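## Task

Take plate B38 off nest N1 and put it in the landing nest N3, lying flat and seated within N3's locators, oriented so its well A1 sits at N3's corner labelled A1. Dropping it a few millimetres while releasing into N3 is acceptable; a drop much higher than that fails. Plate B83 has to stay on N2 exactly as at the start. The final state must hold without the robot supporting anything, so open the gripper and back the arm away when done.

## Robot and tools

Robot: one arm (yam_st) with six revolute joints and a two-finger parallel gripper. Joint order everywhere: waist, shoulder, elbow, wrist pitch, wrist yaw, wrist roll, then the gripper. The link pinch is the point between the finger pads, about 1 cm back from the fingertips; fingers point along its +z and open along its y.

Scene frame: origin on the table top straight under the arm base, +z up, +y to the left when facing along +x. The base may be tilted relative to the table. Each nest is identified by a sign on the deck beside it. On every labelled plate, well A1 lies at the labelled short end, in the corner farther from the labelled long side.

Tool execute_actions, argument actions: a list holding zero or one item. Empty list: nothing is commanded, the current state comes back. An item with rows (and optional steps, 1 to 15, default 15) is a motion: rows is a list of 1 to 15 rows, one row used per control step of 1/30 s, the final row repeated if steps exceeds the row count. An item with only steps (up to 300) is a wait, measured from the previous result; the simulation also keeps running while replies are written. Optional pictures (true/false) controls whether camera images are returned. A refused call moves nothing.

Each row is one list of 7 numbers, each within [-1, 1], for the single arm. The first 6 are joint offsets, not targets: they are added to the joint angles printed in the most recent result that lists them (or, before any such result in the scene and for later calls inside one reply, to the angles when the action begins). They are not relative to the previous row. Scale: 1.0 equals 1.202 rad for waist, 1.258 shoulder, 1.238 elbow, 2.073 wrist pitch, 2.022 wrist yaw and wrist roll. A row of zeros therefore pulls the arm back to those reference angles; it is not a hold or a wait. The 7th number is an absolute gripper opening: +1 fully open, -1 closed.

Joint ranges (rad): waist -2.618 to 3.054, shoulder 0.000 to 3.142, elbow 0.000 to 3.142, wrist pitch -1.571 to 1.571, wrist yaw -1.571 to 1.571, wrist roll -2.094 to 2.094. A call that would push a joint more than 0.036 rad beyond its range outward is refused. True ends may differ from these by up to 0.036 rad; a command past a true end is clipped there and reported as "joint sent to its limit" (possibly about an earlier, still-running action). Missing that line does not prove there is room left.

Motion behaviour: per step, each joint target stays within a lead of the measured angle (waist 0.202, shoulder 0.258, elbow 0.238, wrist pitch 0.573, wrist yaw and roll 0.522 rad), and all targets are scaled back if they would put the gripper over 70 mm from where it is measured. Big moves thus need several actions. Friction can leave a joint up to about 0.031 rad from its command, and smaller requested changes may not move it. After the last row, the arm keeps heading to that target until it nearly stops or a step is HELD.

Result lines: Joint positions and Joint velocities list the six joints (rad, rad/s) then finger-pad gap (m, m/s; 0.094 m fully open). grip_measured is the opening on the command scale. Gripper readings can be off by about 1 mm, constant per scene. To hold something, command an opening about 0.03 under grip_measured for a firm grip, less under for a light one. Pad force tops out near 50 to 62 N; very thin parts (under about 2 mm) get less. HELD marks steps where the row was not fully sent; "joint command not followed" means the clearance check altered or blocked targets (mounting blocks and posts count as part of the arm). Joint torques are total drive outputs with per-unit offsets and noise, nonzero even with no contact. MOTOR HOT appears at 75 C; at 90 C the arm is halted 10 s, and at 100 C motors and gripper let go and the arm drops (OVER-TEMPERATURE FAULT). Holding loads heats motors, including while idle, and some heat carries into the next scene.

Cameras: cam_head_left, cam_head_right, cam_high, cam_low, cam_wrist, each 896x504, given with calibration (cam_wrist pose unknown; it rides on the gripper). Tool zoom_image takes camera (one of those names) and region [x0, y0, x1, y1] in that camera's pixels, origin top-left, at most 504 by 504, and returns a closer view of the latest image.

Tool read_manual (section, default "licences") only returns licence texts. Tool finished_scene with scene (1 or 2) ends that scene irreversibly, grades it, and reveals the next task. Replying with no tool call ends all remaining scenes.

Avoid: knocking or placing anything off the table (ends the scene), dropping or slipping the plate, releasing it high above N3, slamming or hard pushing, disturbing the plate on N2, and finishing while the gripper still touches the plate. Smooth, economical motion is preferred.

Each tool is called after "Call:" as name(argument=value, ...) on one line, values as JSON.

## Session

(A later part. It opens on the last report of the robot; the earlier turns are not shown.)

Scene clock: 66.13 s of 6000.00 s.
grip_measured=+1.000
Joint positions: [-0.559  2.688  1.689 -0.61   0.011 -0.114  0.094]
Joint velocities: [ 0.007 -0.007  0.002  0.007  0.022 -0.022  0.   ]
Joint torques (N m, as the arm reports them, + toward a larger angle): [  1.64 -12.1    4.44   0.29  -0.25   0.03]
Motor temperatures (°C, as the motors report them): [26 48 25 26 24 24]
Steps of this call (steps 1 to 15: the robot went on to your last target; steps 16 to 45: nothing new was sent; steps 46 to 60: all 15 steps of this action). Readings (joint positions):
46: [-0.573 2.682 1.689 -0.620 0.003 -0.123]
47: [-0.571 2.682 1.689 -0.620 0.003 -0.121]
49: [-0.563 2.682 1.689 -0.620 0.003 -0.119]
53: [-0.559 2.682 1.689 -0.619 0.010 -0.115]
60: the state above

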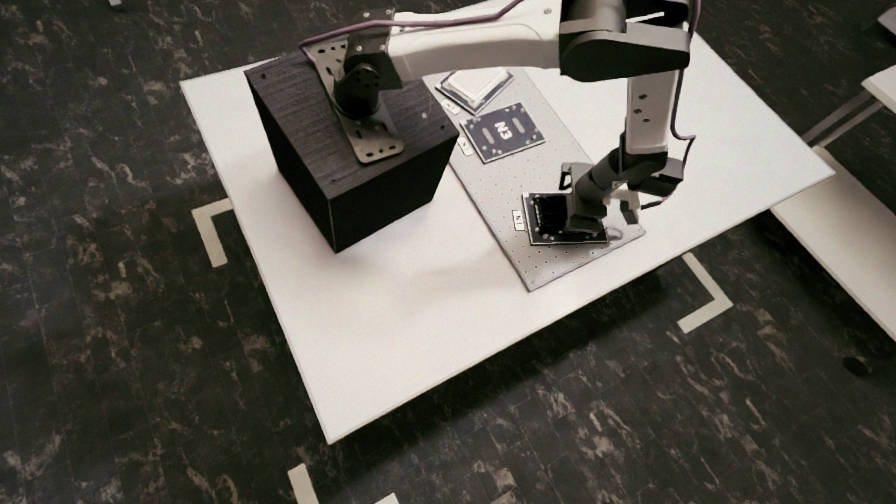

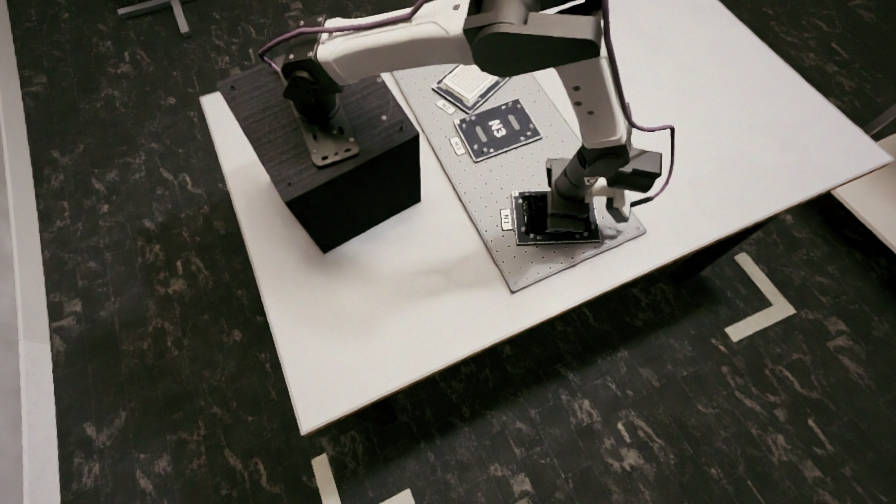

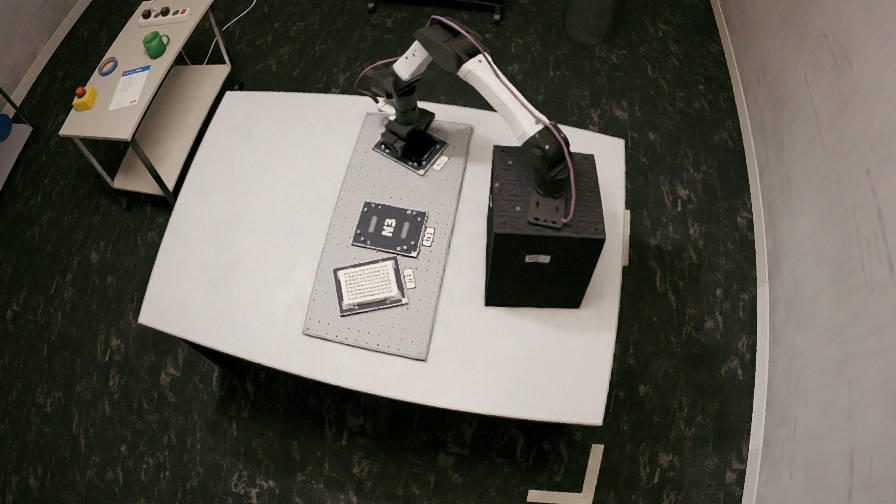

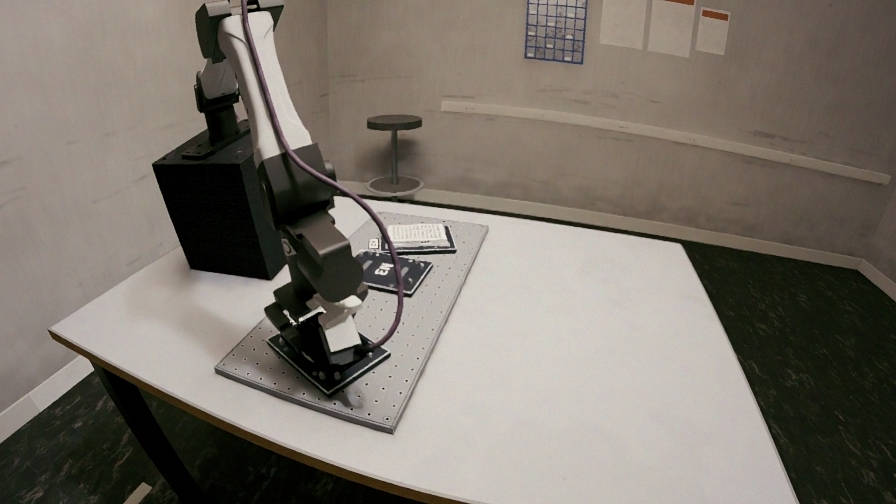

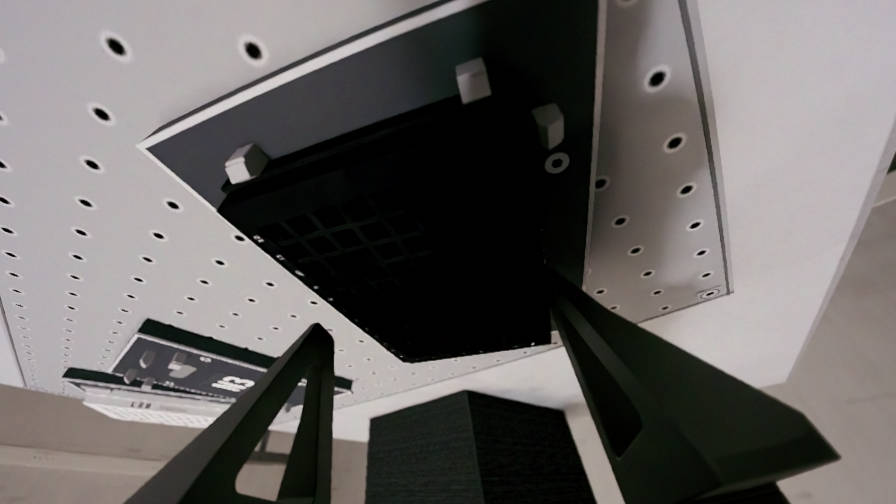

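Call:
execute_actions(actions=[{"rows":[[0,-0.03,0,-0.01,0,0,1],[0,-0.03,0,-0.01,0,0,1],[0,-0.03,0,-0.01,0,0,1],[0,-0.03,0,-0.01,0,0,1],[-0.03,-0.03,0,-0.01,-0.01,-0.013,1]],"steps":15}])

Scene clock: 67.70 s of 6000.00 s.
grip_measured=+1.000
Joint positions: [-0.596  2.674  1.689 -0.623  0.    -0.129  0.094]
Joint velocities: [-0.017 -0.007  0.002 -0.022 -0.037 -0.007  0.   ]
Joint torques (N m, as the arm reports them, + toward a larger angle): [  1.19 -15.78   4.52   0.11  -0.22  -0.2 ]
Motor temperatures (°C, as the motors report them): [26 48 25 26 24 24]
Steps of this call (steps 1 to 15: the robot went on to your last target; steps 16 to 32: nothing new was sent; steps 33 to 47: all 15 steps of this action). Readings (joint positions):
33: [-0.559 2.687 1.689 -0.611 0.012 -0.114]
34: [-0.559 2.685 1.689 -0.614 0.012 -0.114]
36: [-0.559 2.681 1.689 -0.618 0.012 -0.114]
40: [-0.579 2.674 1.689 -0.620 0.002 -0.124]
47: the state above

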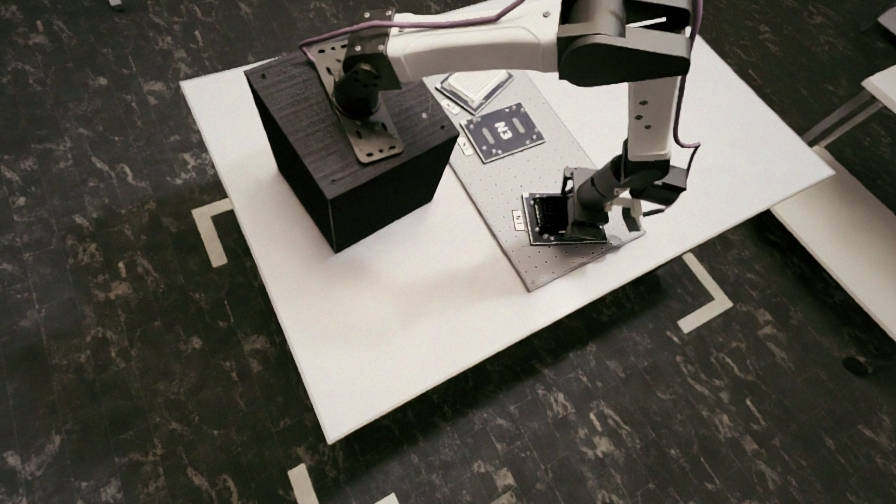

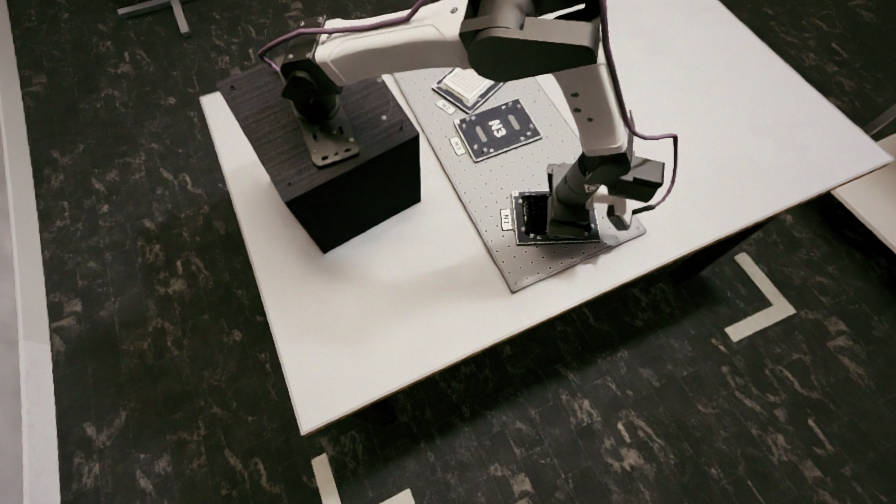

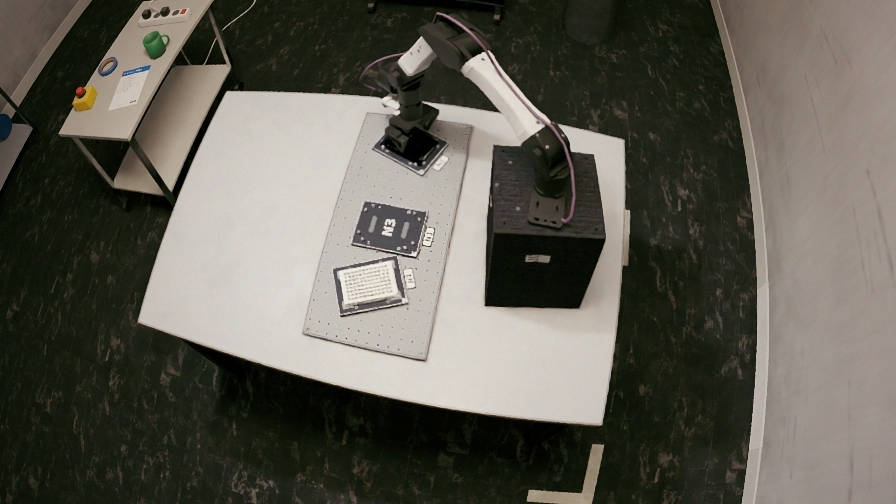

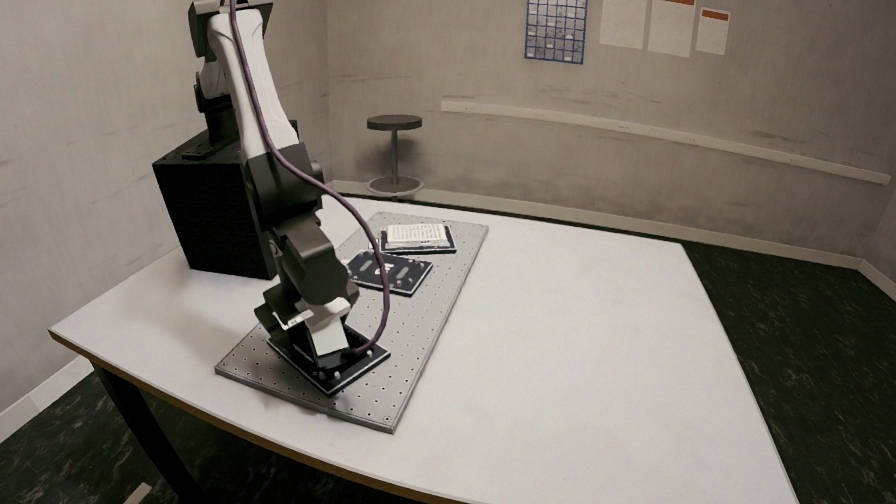

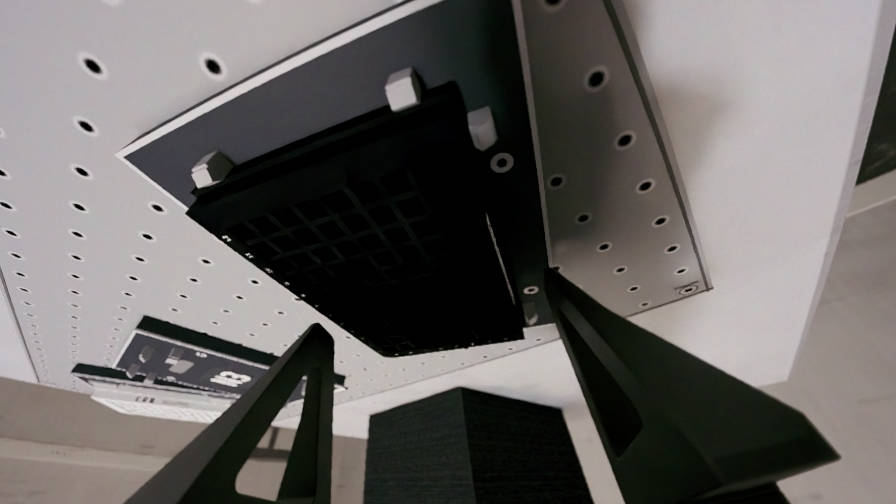

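Call:
execute_actions(actions=[{"rows":[[0.012,0,0,0,0,0,1],[0.012,0,0,0,0,0,1],[0.012,0,0,0,0,0,1],[0.012,0,0,0,0,0,1],[0.012,0.02,0,0.01,0,0,1],[0.012,0.03,0,0.014,0,0,1],[0.012,0.04,0,0.018,0,0,1]],"steps":15}])

Call:
zoom_image(camera="cam_high", region=[330, 60, 490, 200])

Scene clock: 69.37 s of 6000.00 s.
grip_measured=+1.000
Joint positions: [-0.584  2.7    1.689 -0.594  0.001 -0.131  0.094]
Joint velocities: [-0.017  0.007  0.002  0.037 -0.066 -0.007  0.   ]
Joint torques (N m, as the arm reports them, + toward a larger angle): [  1.23 -11.95   4.25   0.33  -0.12  -0.08]
Motor temperatures (°C, as the motors report them): [26 48 25 26 24 24]
Steps of this call (steps 1 to 15: the robot went on to your last target; steps 16 to 35: nothing new was sent; steps 36 to 50: all 15 steps of this action). Readings (joint positions):
36: [-0.595 2.674 1.689 -0.623 -0.001 -0.131]
37: [-0.594 2.674 1.689 -0.623 -0.001 -0.131]
39: [-0.591 2.674 1.689 -0.623 -0.001 -0.131]
43: [-0.587 2.683 1.689 -0.606 -0.001 -0.131]
50: the state above

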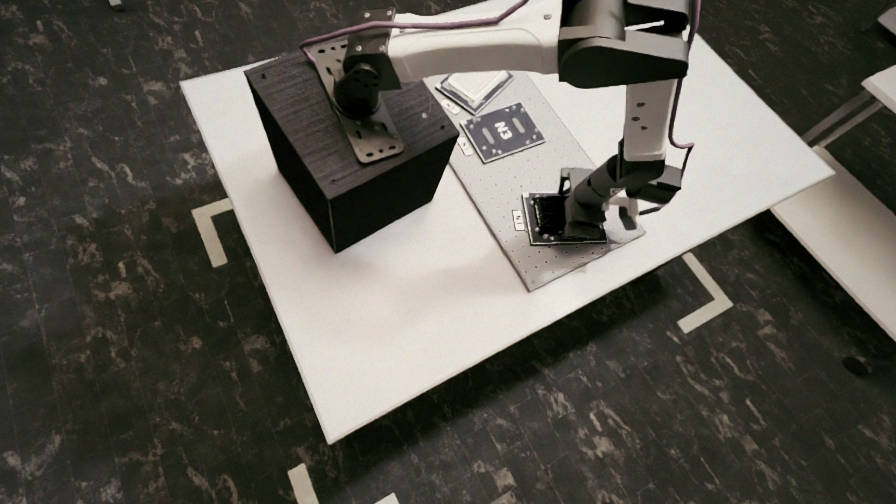

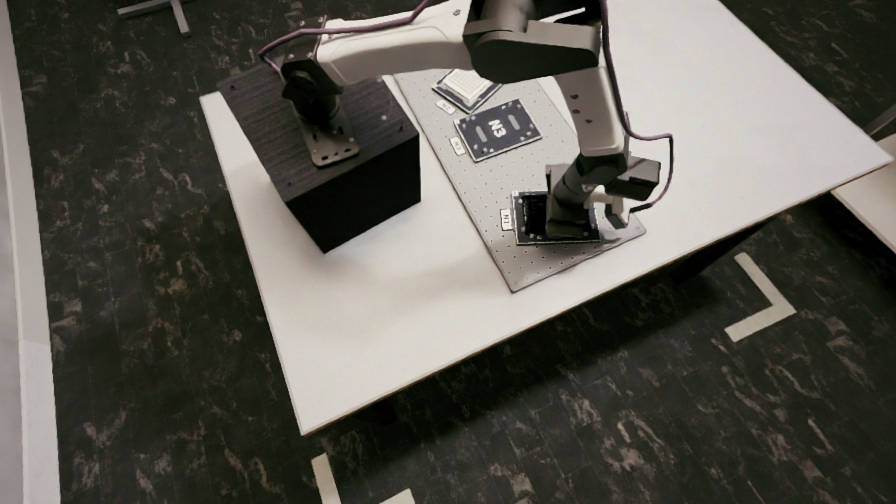

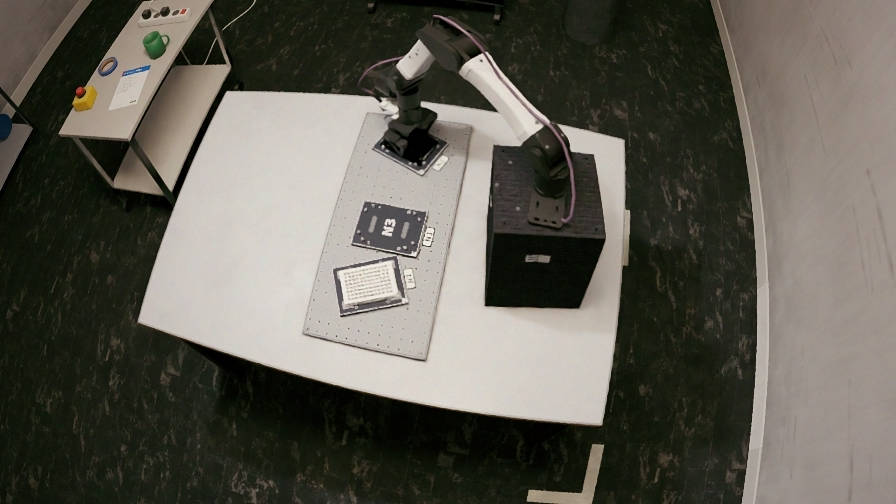

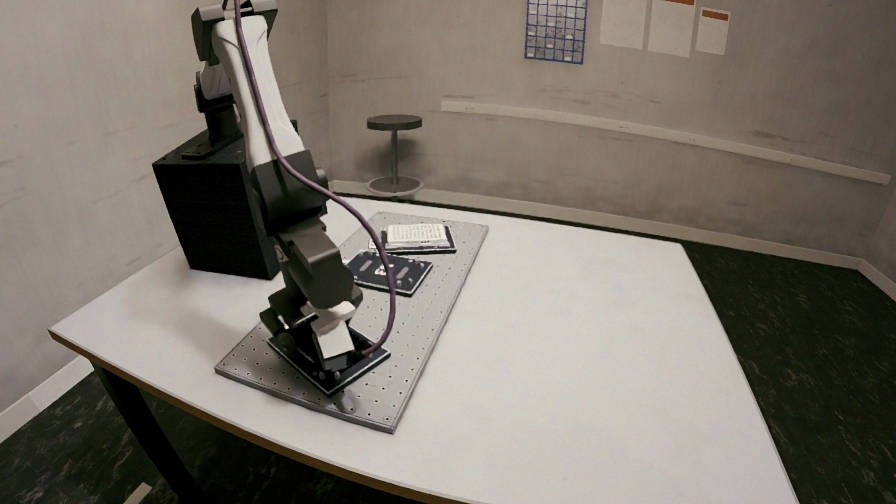

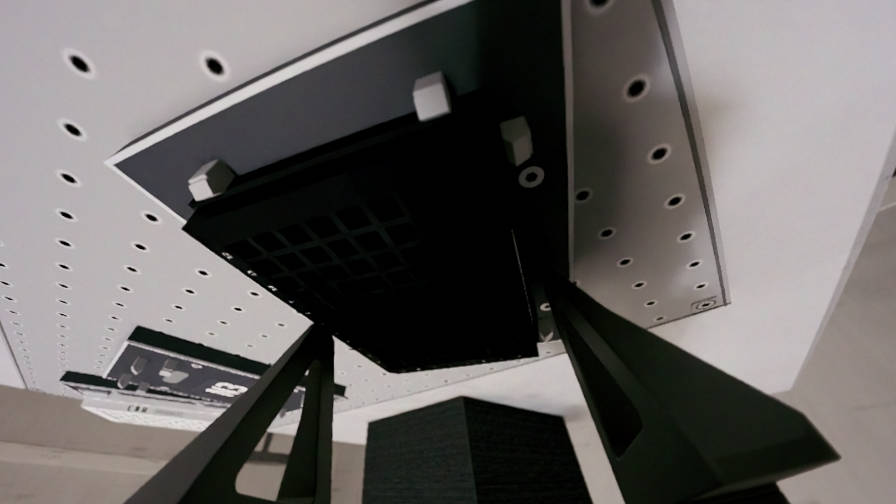

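Region (330, 60, 490, 200) of cam_high's 896x504 image, scaled by 3.150, with more detail than that image has; it fills the top 441 rows of this view, and the rest is white.

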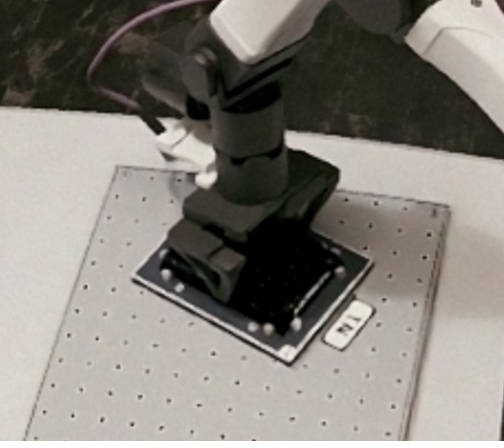

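Call:
execute_actions(actions=[{"rows":[[0,0.02,0,0.008,0,0,1],[0,0.03,0,0.012,0,0,1],[0,0.04,0,0.016,0,0,1]],"steps":15}])

Call:
zoom_image(camera="cam_high", region=[330, 60, 490, 200])

Call:
zoom_image(camera="cam_low", region=[240, 220, 440, 410])

Scene clock: 71.47 s of 6000.00 s.
grip_measured=+1.000
Joint positions: [-0.584  2.7    1.689 -0.593  0.001 -0.131  0.094]
Joint velocities: [-0.007  0.002  0.017 -0.037  0.066  0.007  0.   ]
Joint torques (N m, as the arm reports them, + toward a larger angle): [  0.99 -10.2    4.42   0.52  -0.16  -0.11]
Motor temperatures (°C, as the motors report them): [26 48 25 26 24 24]
Steps of this call (steps 1 to 15: the robot went on to your last target; steps 16 to 48: nothing new was sent; steps 49 to 63: all 15 steps of this action). Readings (joint positions):
49: [-0.584 2.700 1.689 -0.594 0.001 -0.131]
50: [-0.584 2.700 1.689 -0.593 0.001 -0.131]
52: [-0.584 2.700 1.689 -0.593 0.001 -0.131]
56: [-0.584 2.700 1.689 -0.593 0.001 -0.131]
63: the state above

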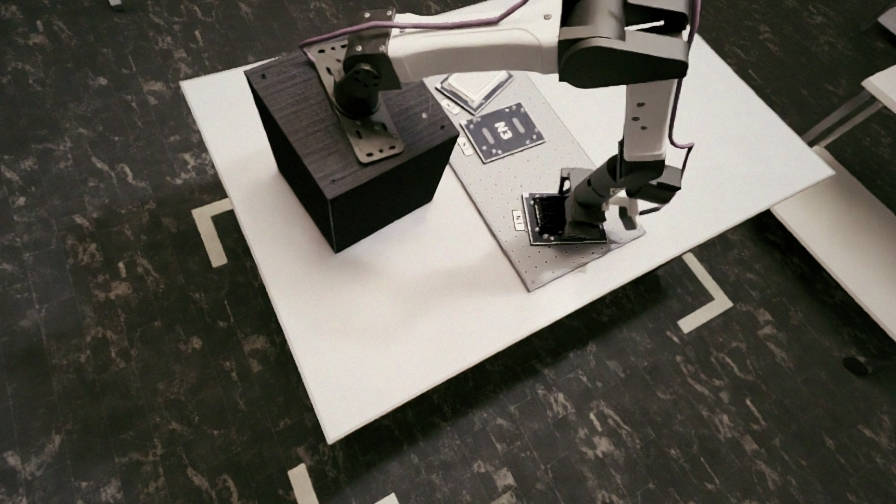

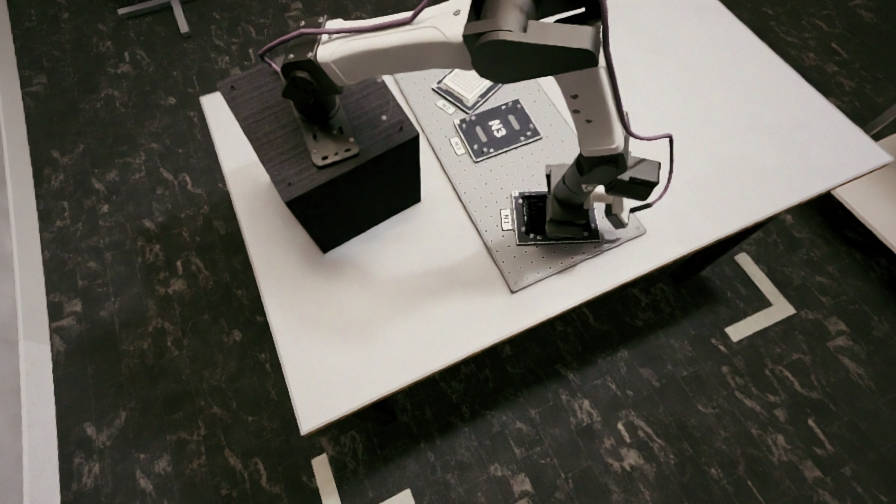

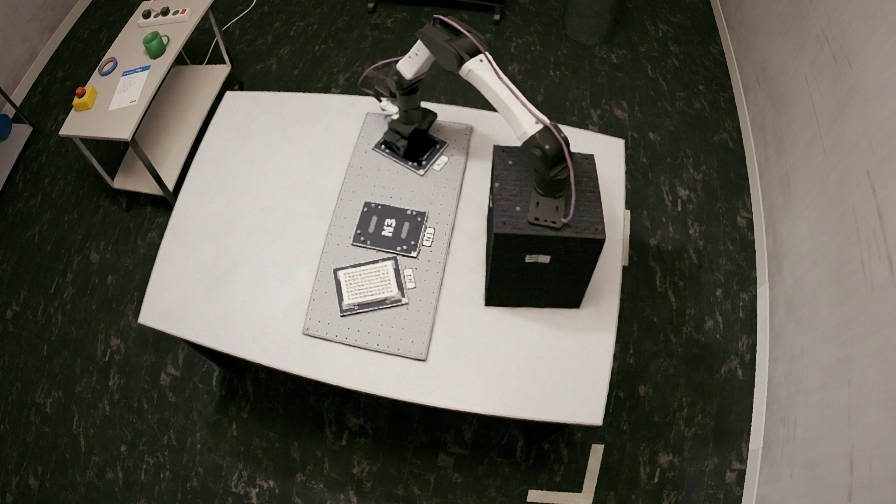

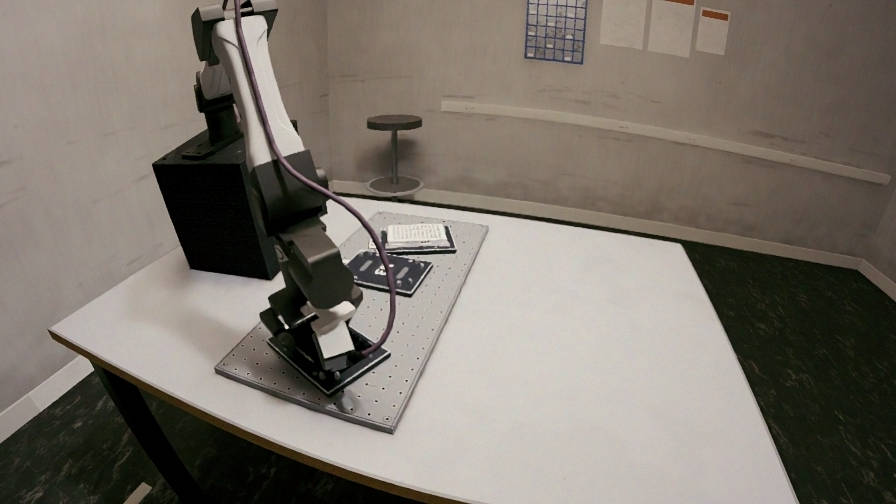

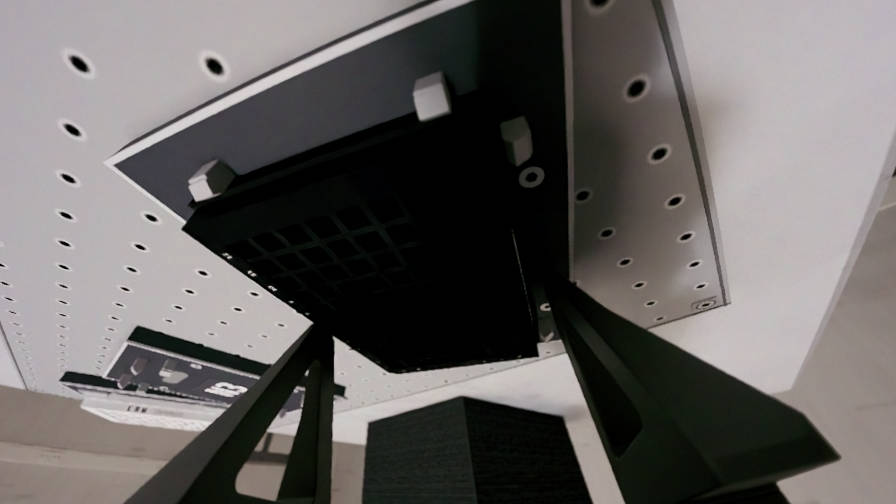

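Region (330, 60, 490, 200) of cam_high's 896x504 image, scaled by 3.150, with more detail than that image has; it fills the top 441 rows of this view, and the rest is white.

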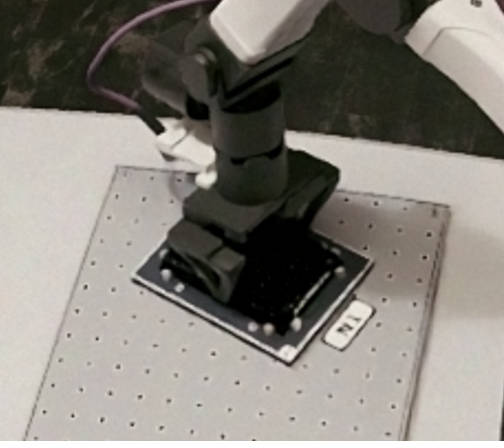

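Region (240, 220, 440, 410) of cam_low's 896x504 image, scaled by 2.520, with more detail than that image has; it fills the top 479 rows of this view, and the rest is white.

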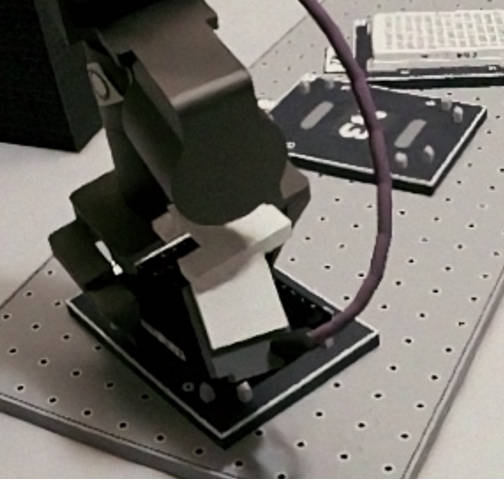

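Call:
execute_actions(actions=[{"rows":[[0,-0.03,0,-0.005,0,0,1],[0,-0.03,0,-0.005,0,0,1],[0,-0.03,0,-0.005,0,0,1],[0,-0.03,0,-0.005,0,0,1],[0.016,-0.03,0,-0.005,0,0,1],[0.016,-0.03,0,-0.005,0,0,1],[0.016,-0.03,0,-0.005,0,0,1],[0.016,-0.03,0,-0.005,0,0,1],[0.016,-0.01,0,0,0,0,1],[0.016,0.01,0,0.005,0,0,1],[0.016,0.03,0,0.01,0,0,1]],"steps":15}])

Call:
zoom_image(camera="cam_wrist", region=[250, 180, 650, 440])

Call:
zoom_image(camera="cam_head_left", region=[500, 140, 680, 270])

Scene clock: 74.97 s of 6000.00 s.
grip_measured=+1.000
Joint positions: [-0.566  2.701  1.689 -0.579  0.003 -0.132  0.094]
Joint velocities: [ 0.017  0.007 -0.017 -0.037  0.051  0.037  0.   ]
Joint torques (N m, as the arm reports them, + toward a larger angle): [  1.02 -11.21   4.35   0.19  -0.32  -0.11]
Motor temperatures (°C, as the motors report them): [26 48 25 26 24 24]
Steps of this call (steps 1 to 15: the robot went on to your last target; steps 16 to 90: nothing new was sent; steps 91 to 105: all 15 steps of this action). Readings (joint positions):
91: [-0.584 2.697 1.689 -0.594 0.001 -0.131]
92: [-0.584 2.695 1.689 -0.596 0.001 -0.131]
94: [-0.584 2.691 1.689 -0.596 0.001 -0.131]
98: [-0.576 2.686 1.689 -0.596 0.001 -0.131]
105: the state above

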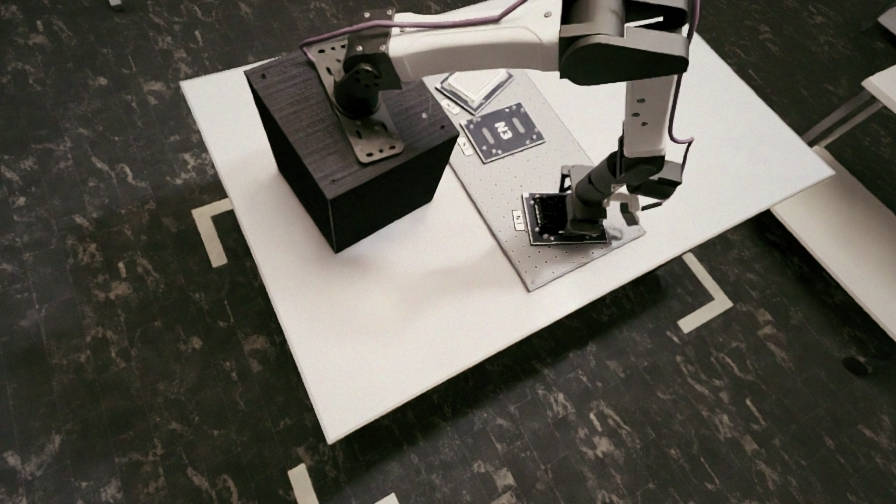

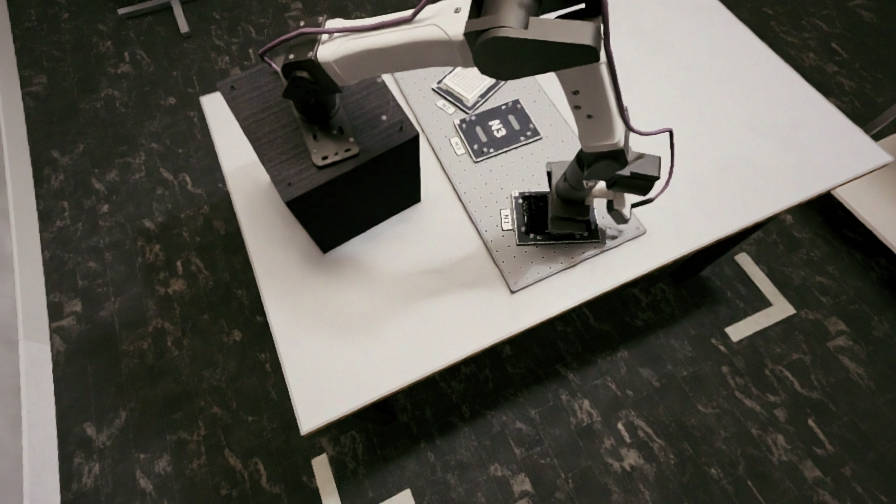

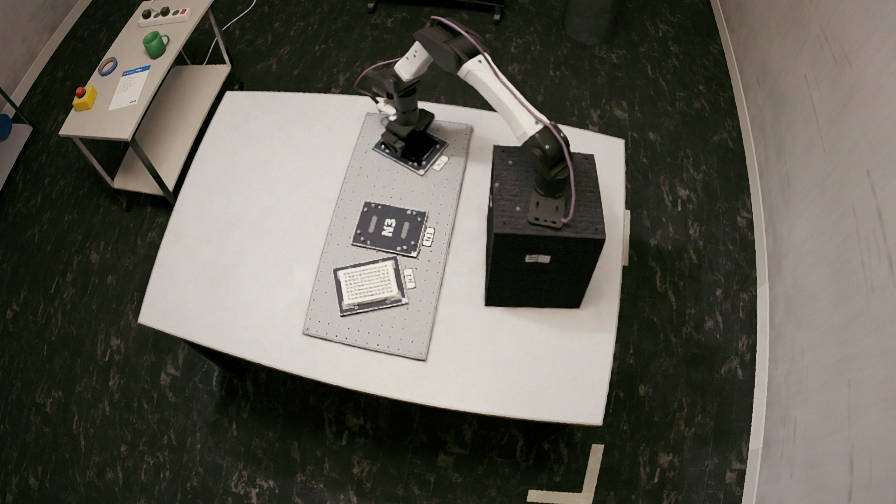

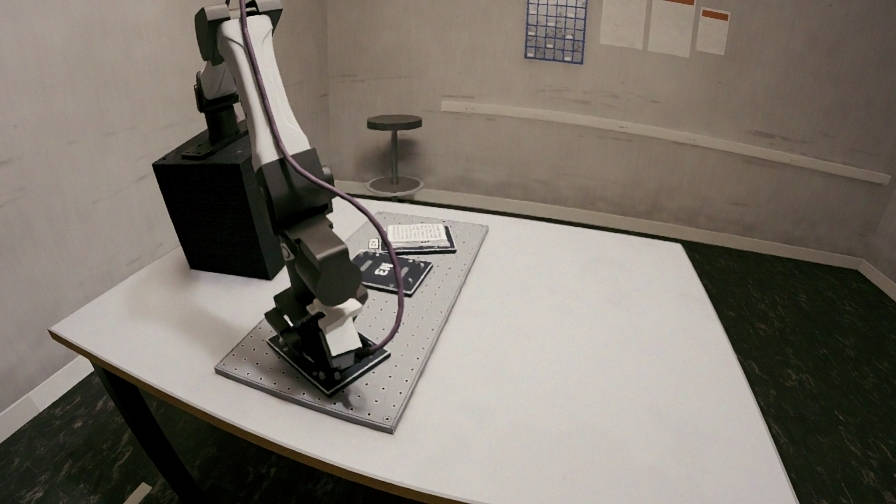

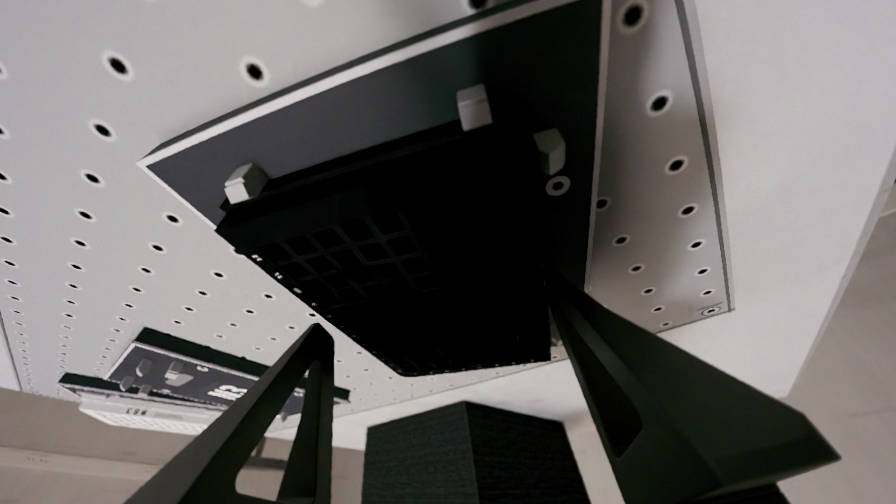

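Region (250, 180, 650, 440) of cam_wrist's 896x504 image, scaled by 1.260, with more detail than that image has; it fills the top 328 rows of this view, and the rest is white.

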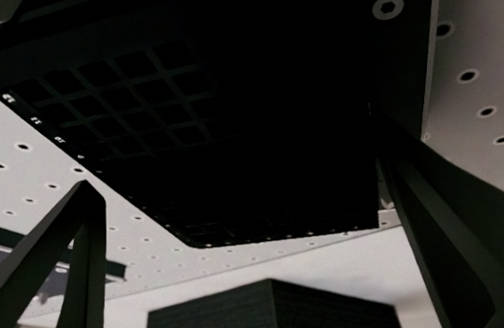

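Region (500, 140, 680, 270) of cam_head_left's 896x504 image, scaled by 2.800, with more detail than that image has.

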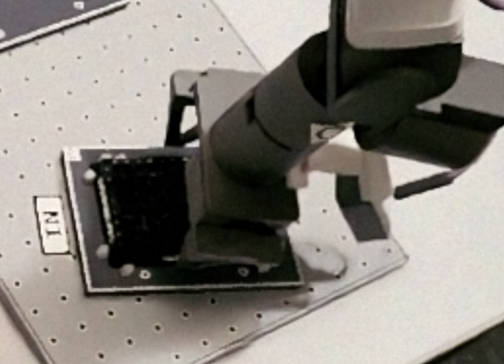

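Call:
execute_actions(actions=[{"rows":[[-0.008,-0.012,0,0,0,0,1],[-0.008,-0.012,0,0,0,0,1],[-0.008,-0.012,0,0,0,0,0.9],[-0.008,-0.012,0,0,0,0,0.8],[-0.008,-0.012,0,0,0,0,0.7]],"steps":15}])

Scene clock: 79.57 s of 6000.00 s.
grip_measured=+0.737
Joint positions: [-0.574  2.701  1.689 -0.576  0.011 -0.133  0.082]
Joint velocities: [-0.002  0.002  0.002  0.022 -0.037  0.095 -0.   ]
Joint torques (N m, as the arm reports them, + toward a larger angle): [  0.94 -15.1    4.5    0.17  -0.26  -0.1 ]
Motor temperatures (°C, as the motors report them): [26 47 25 26 24 24]
Steps of this call (steps 1 to 15: the robot went on to your last target; steps 16 to 90: nothing new was sent; then 1.10 s passed at rest; steps 91 to 105: all 15 steps of this action). Readings (joint positions):
91: [-0.566 2.701 1.689 -0.579 0.005 -0.132]
92: [-0.566 2.701 1.689 -0.579 0.005 -0.132]
94: [-0.569 2.701 1.689 -0.576 0.015 -0.132]
98: [-0.574 2.701 1.689 -0.576 0.011 -0.133]
105: the state above

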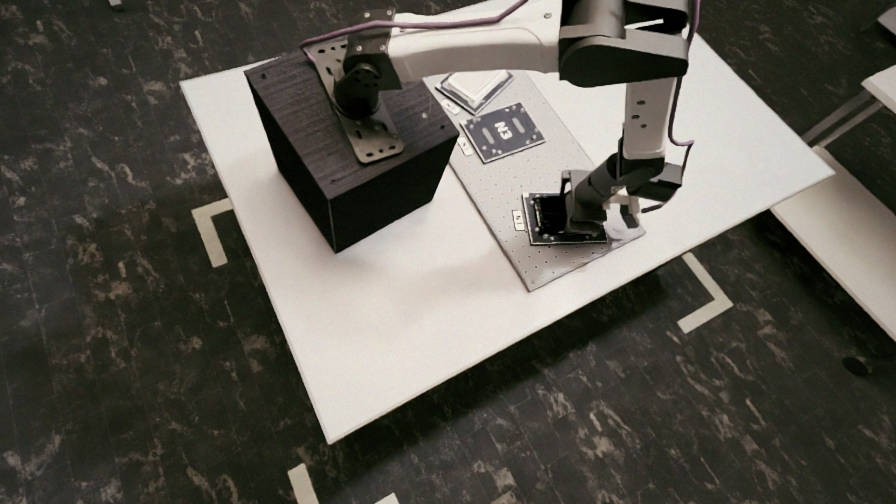

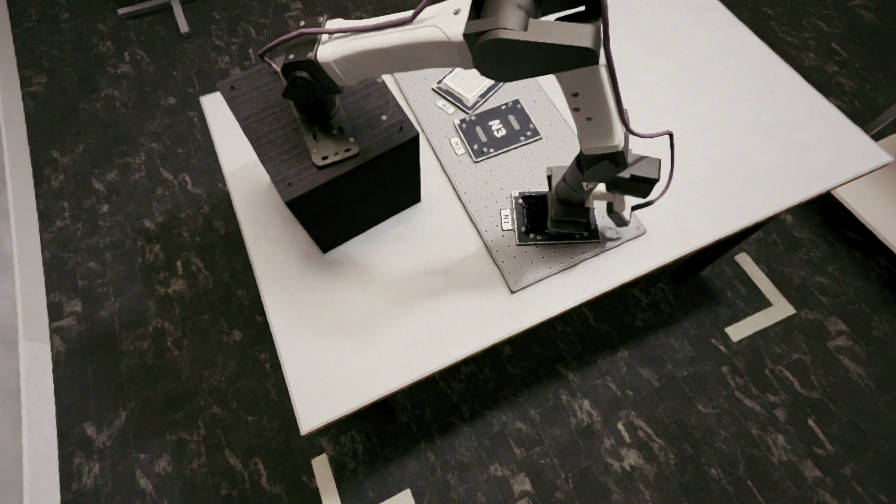

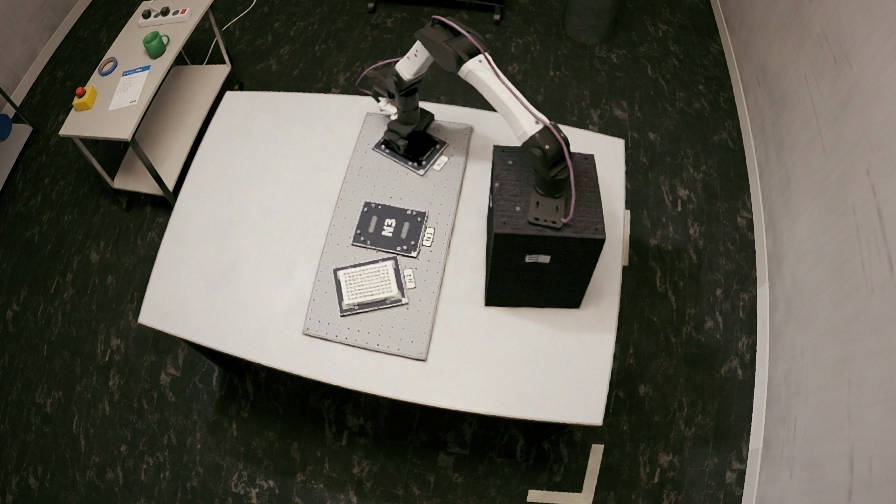

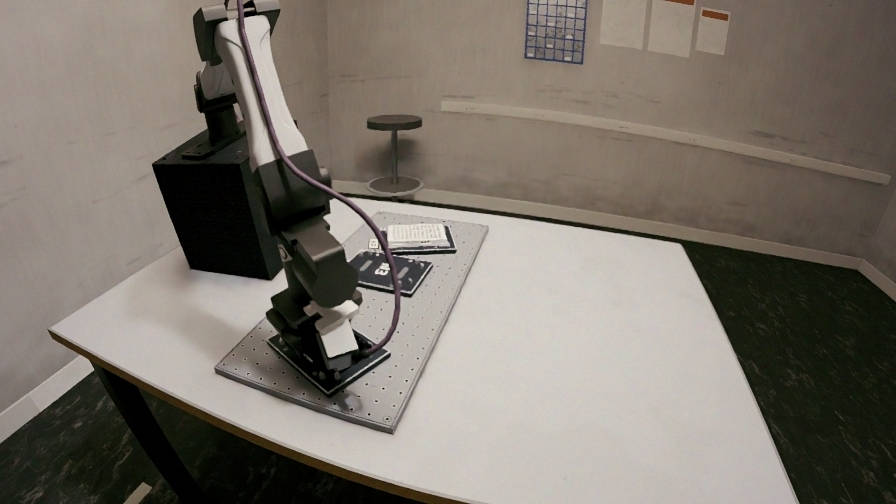

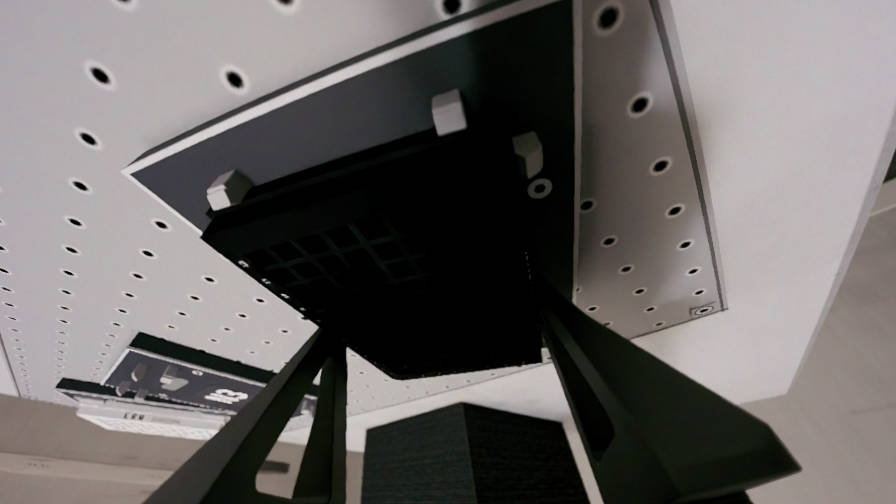

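Call:
execute_actions(actions=[{"rows":[[0,-0.01,0,0,0,0,0.62]],"steps":12}], pictures=false)

Scene clock: 80.50 s of 6000.00 s.
grip_measured=+0.737
Joint positions: [-0.574  2.701  1.689 -0.576  0.011 -0.133  0.082]
Joint velocities: [-0.017 -0.012 -0.022 -0.022 -0.022  0.037  0.   ]
Joint torques (N m, as the arm reports them, + toward a larger angle): [  1.04 -14.98   4.44   0.21  -0.15  -0.11]
Motor temperatures (°C, as the motors report them): [26 48 25 26 24 24]
Steps of this call (steps 1 to 15: the robot went on to your last target; step 16: nothing new was sent; steps 17 to 28: all 12 steps of this action). Readings (joint positions):
17: [-0.574 2.701 1.689 -0.576 0.011 -0.133]
18: [-0.574 2.701 1.689 -0.576 0.011 -0.133]
20: [-0.574 2.701 1.689 -0.576 0.011 -0.133]
24: [-0.574 2.701 1.689 -0.576 0.011 -0.133]
28: the state above


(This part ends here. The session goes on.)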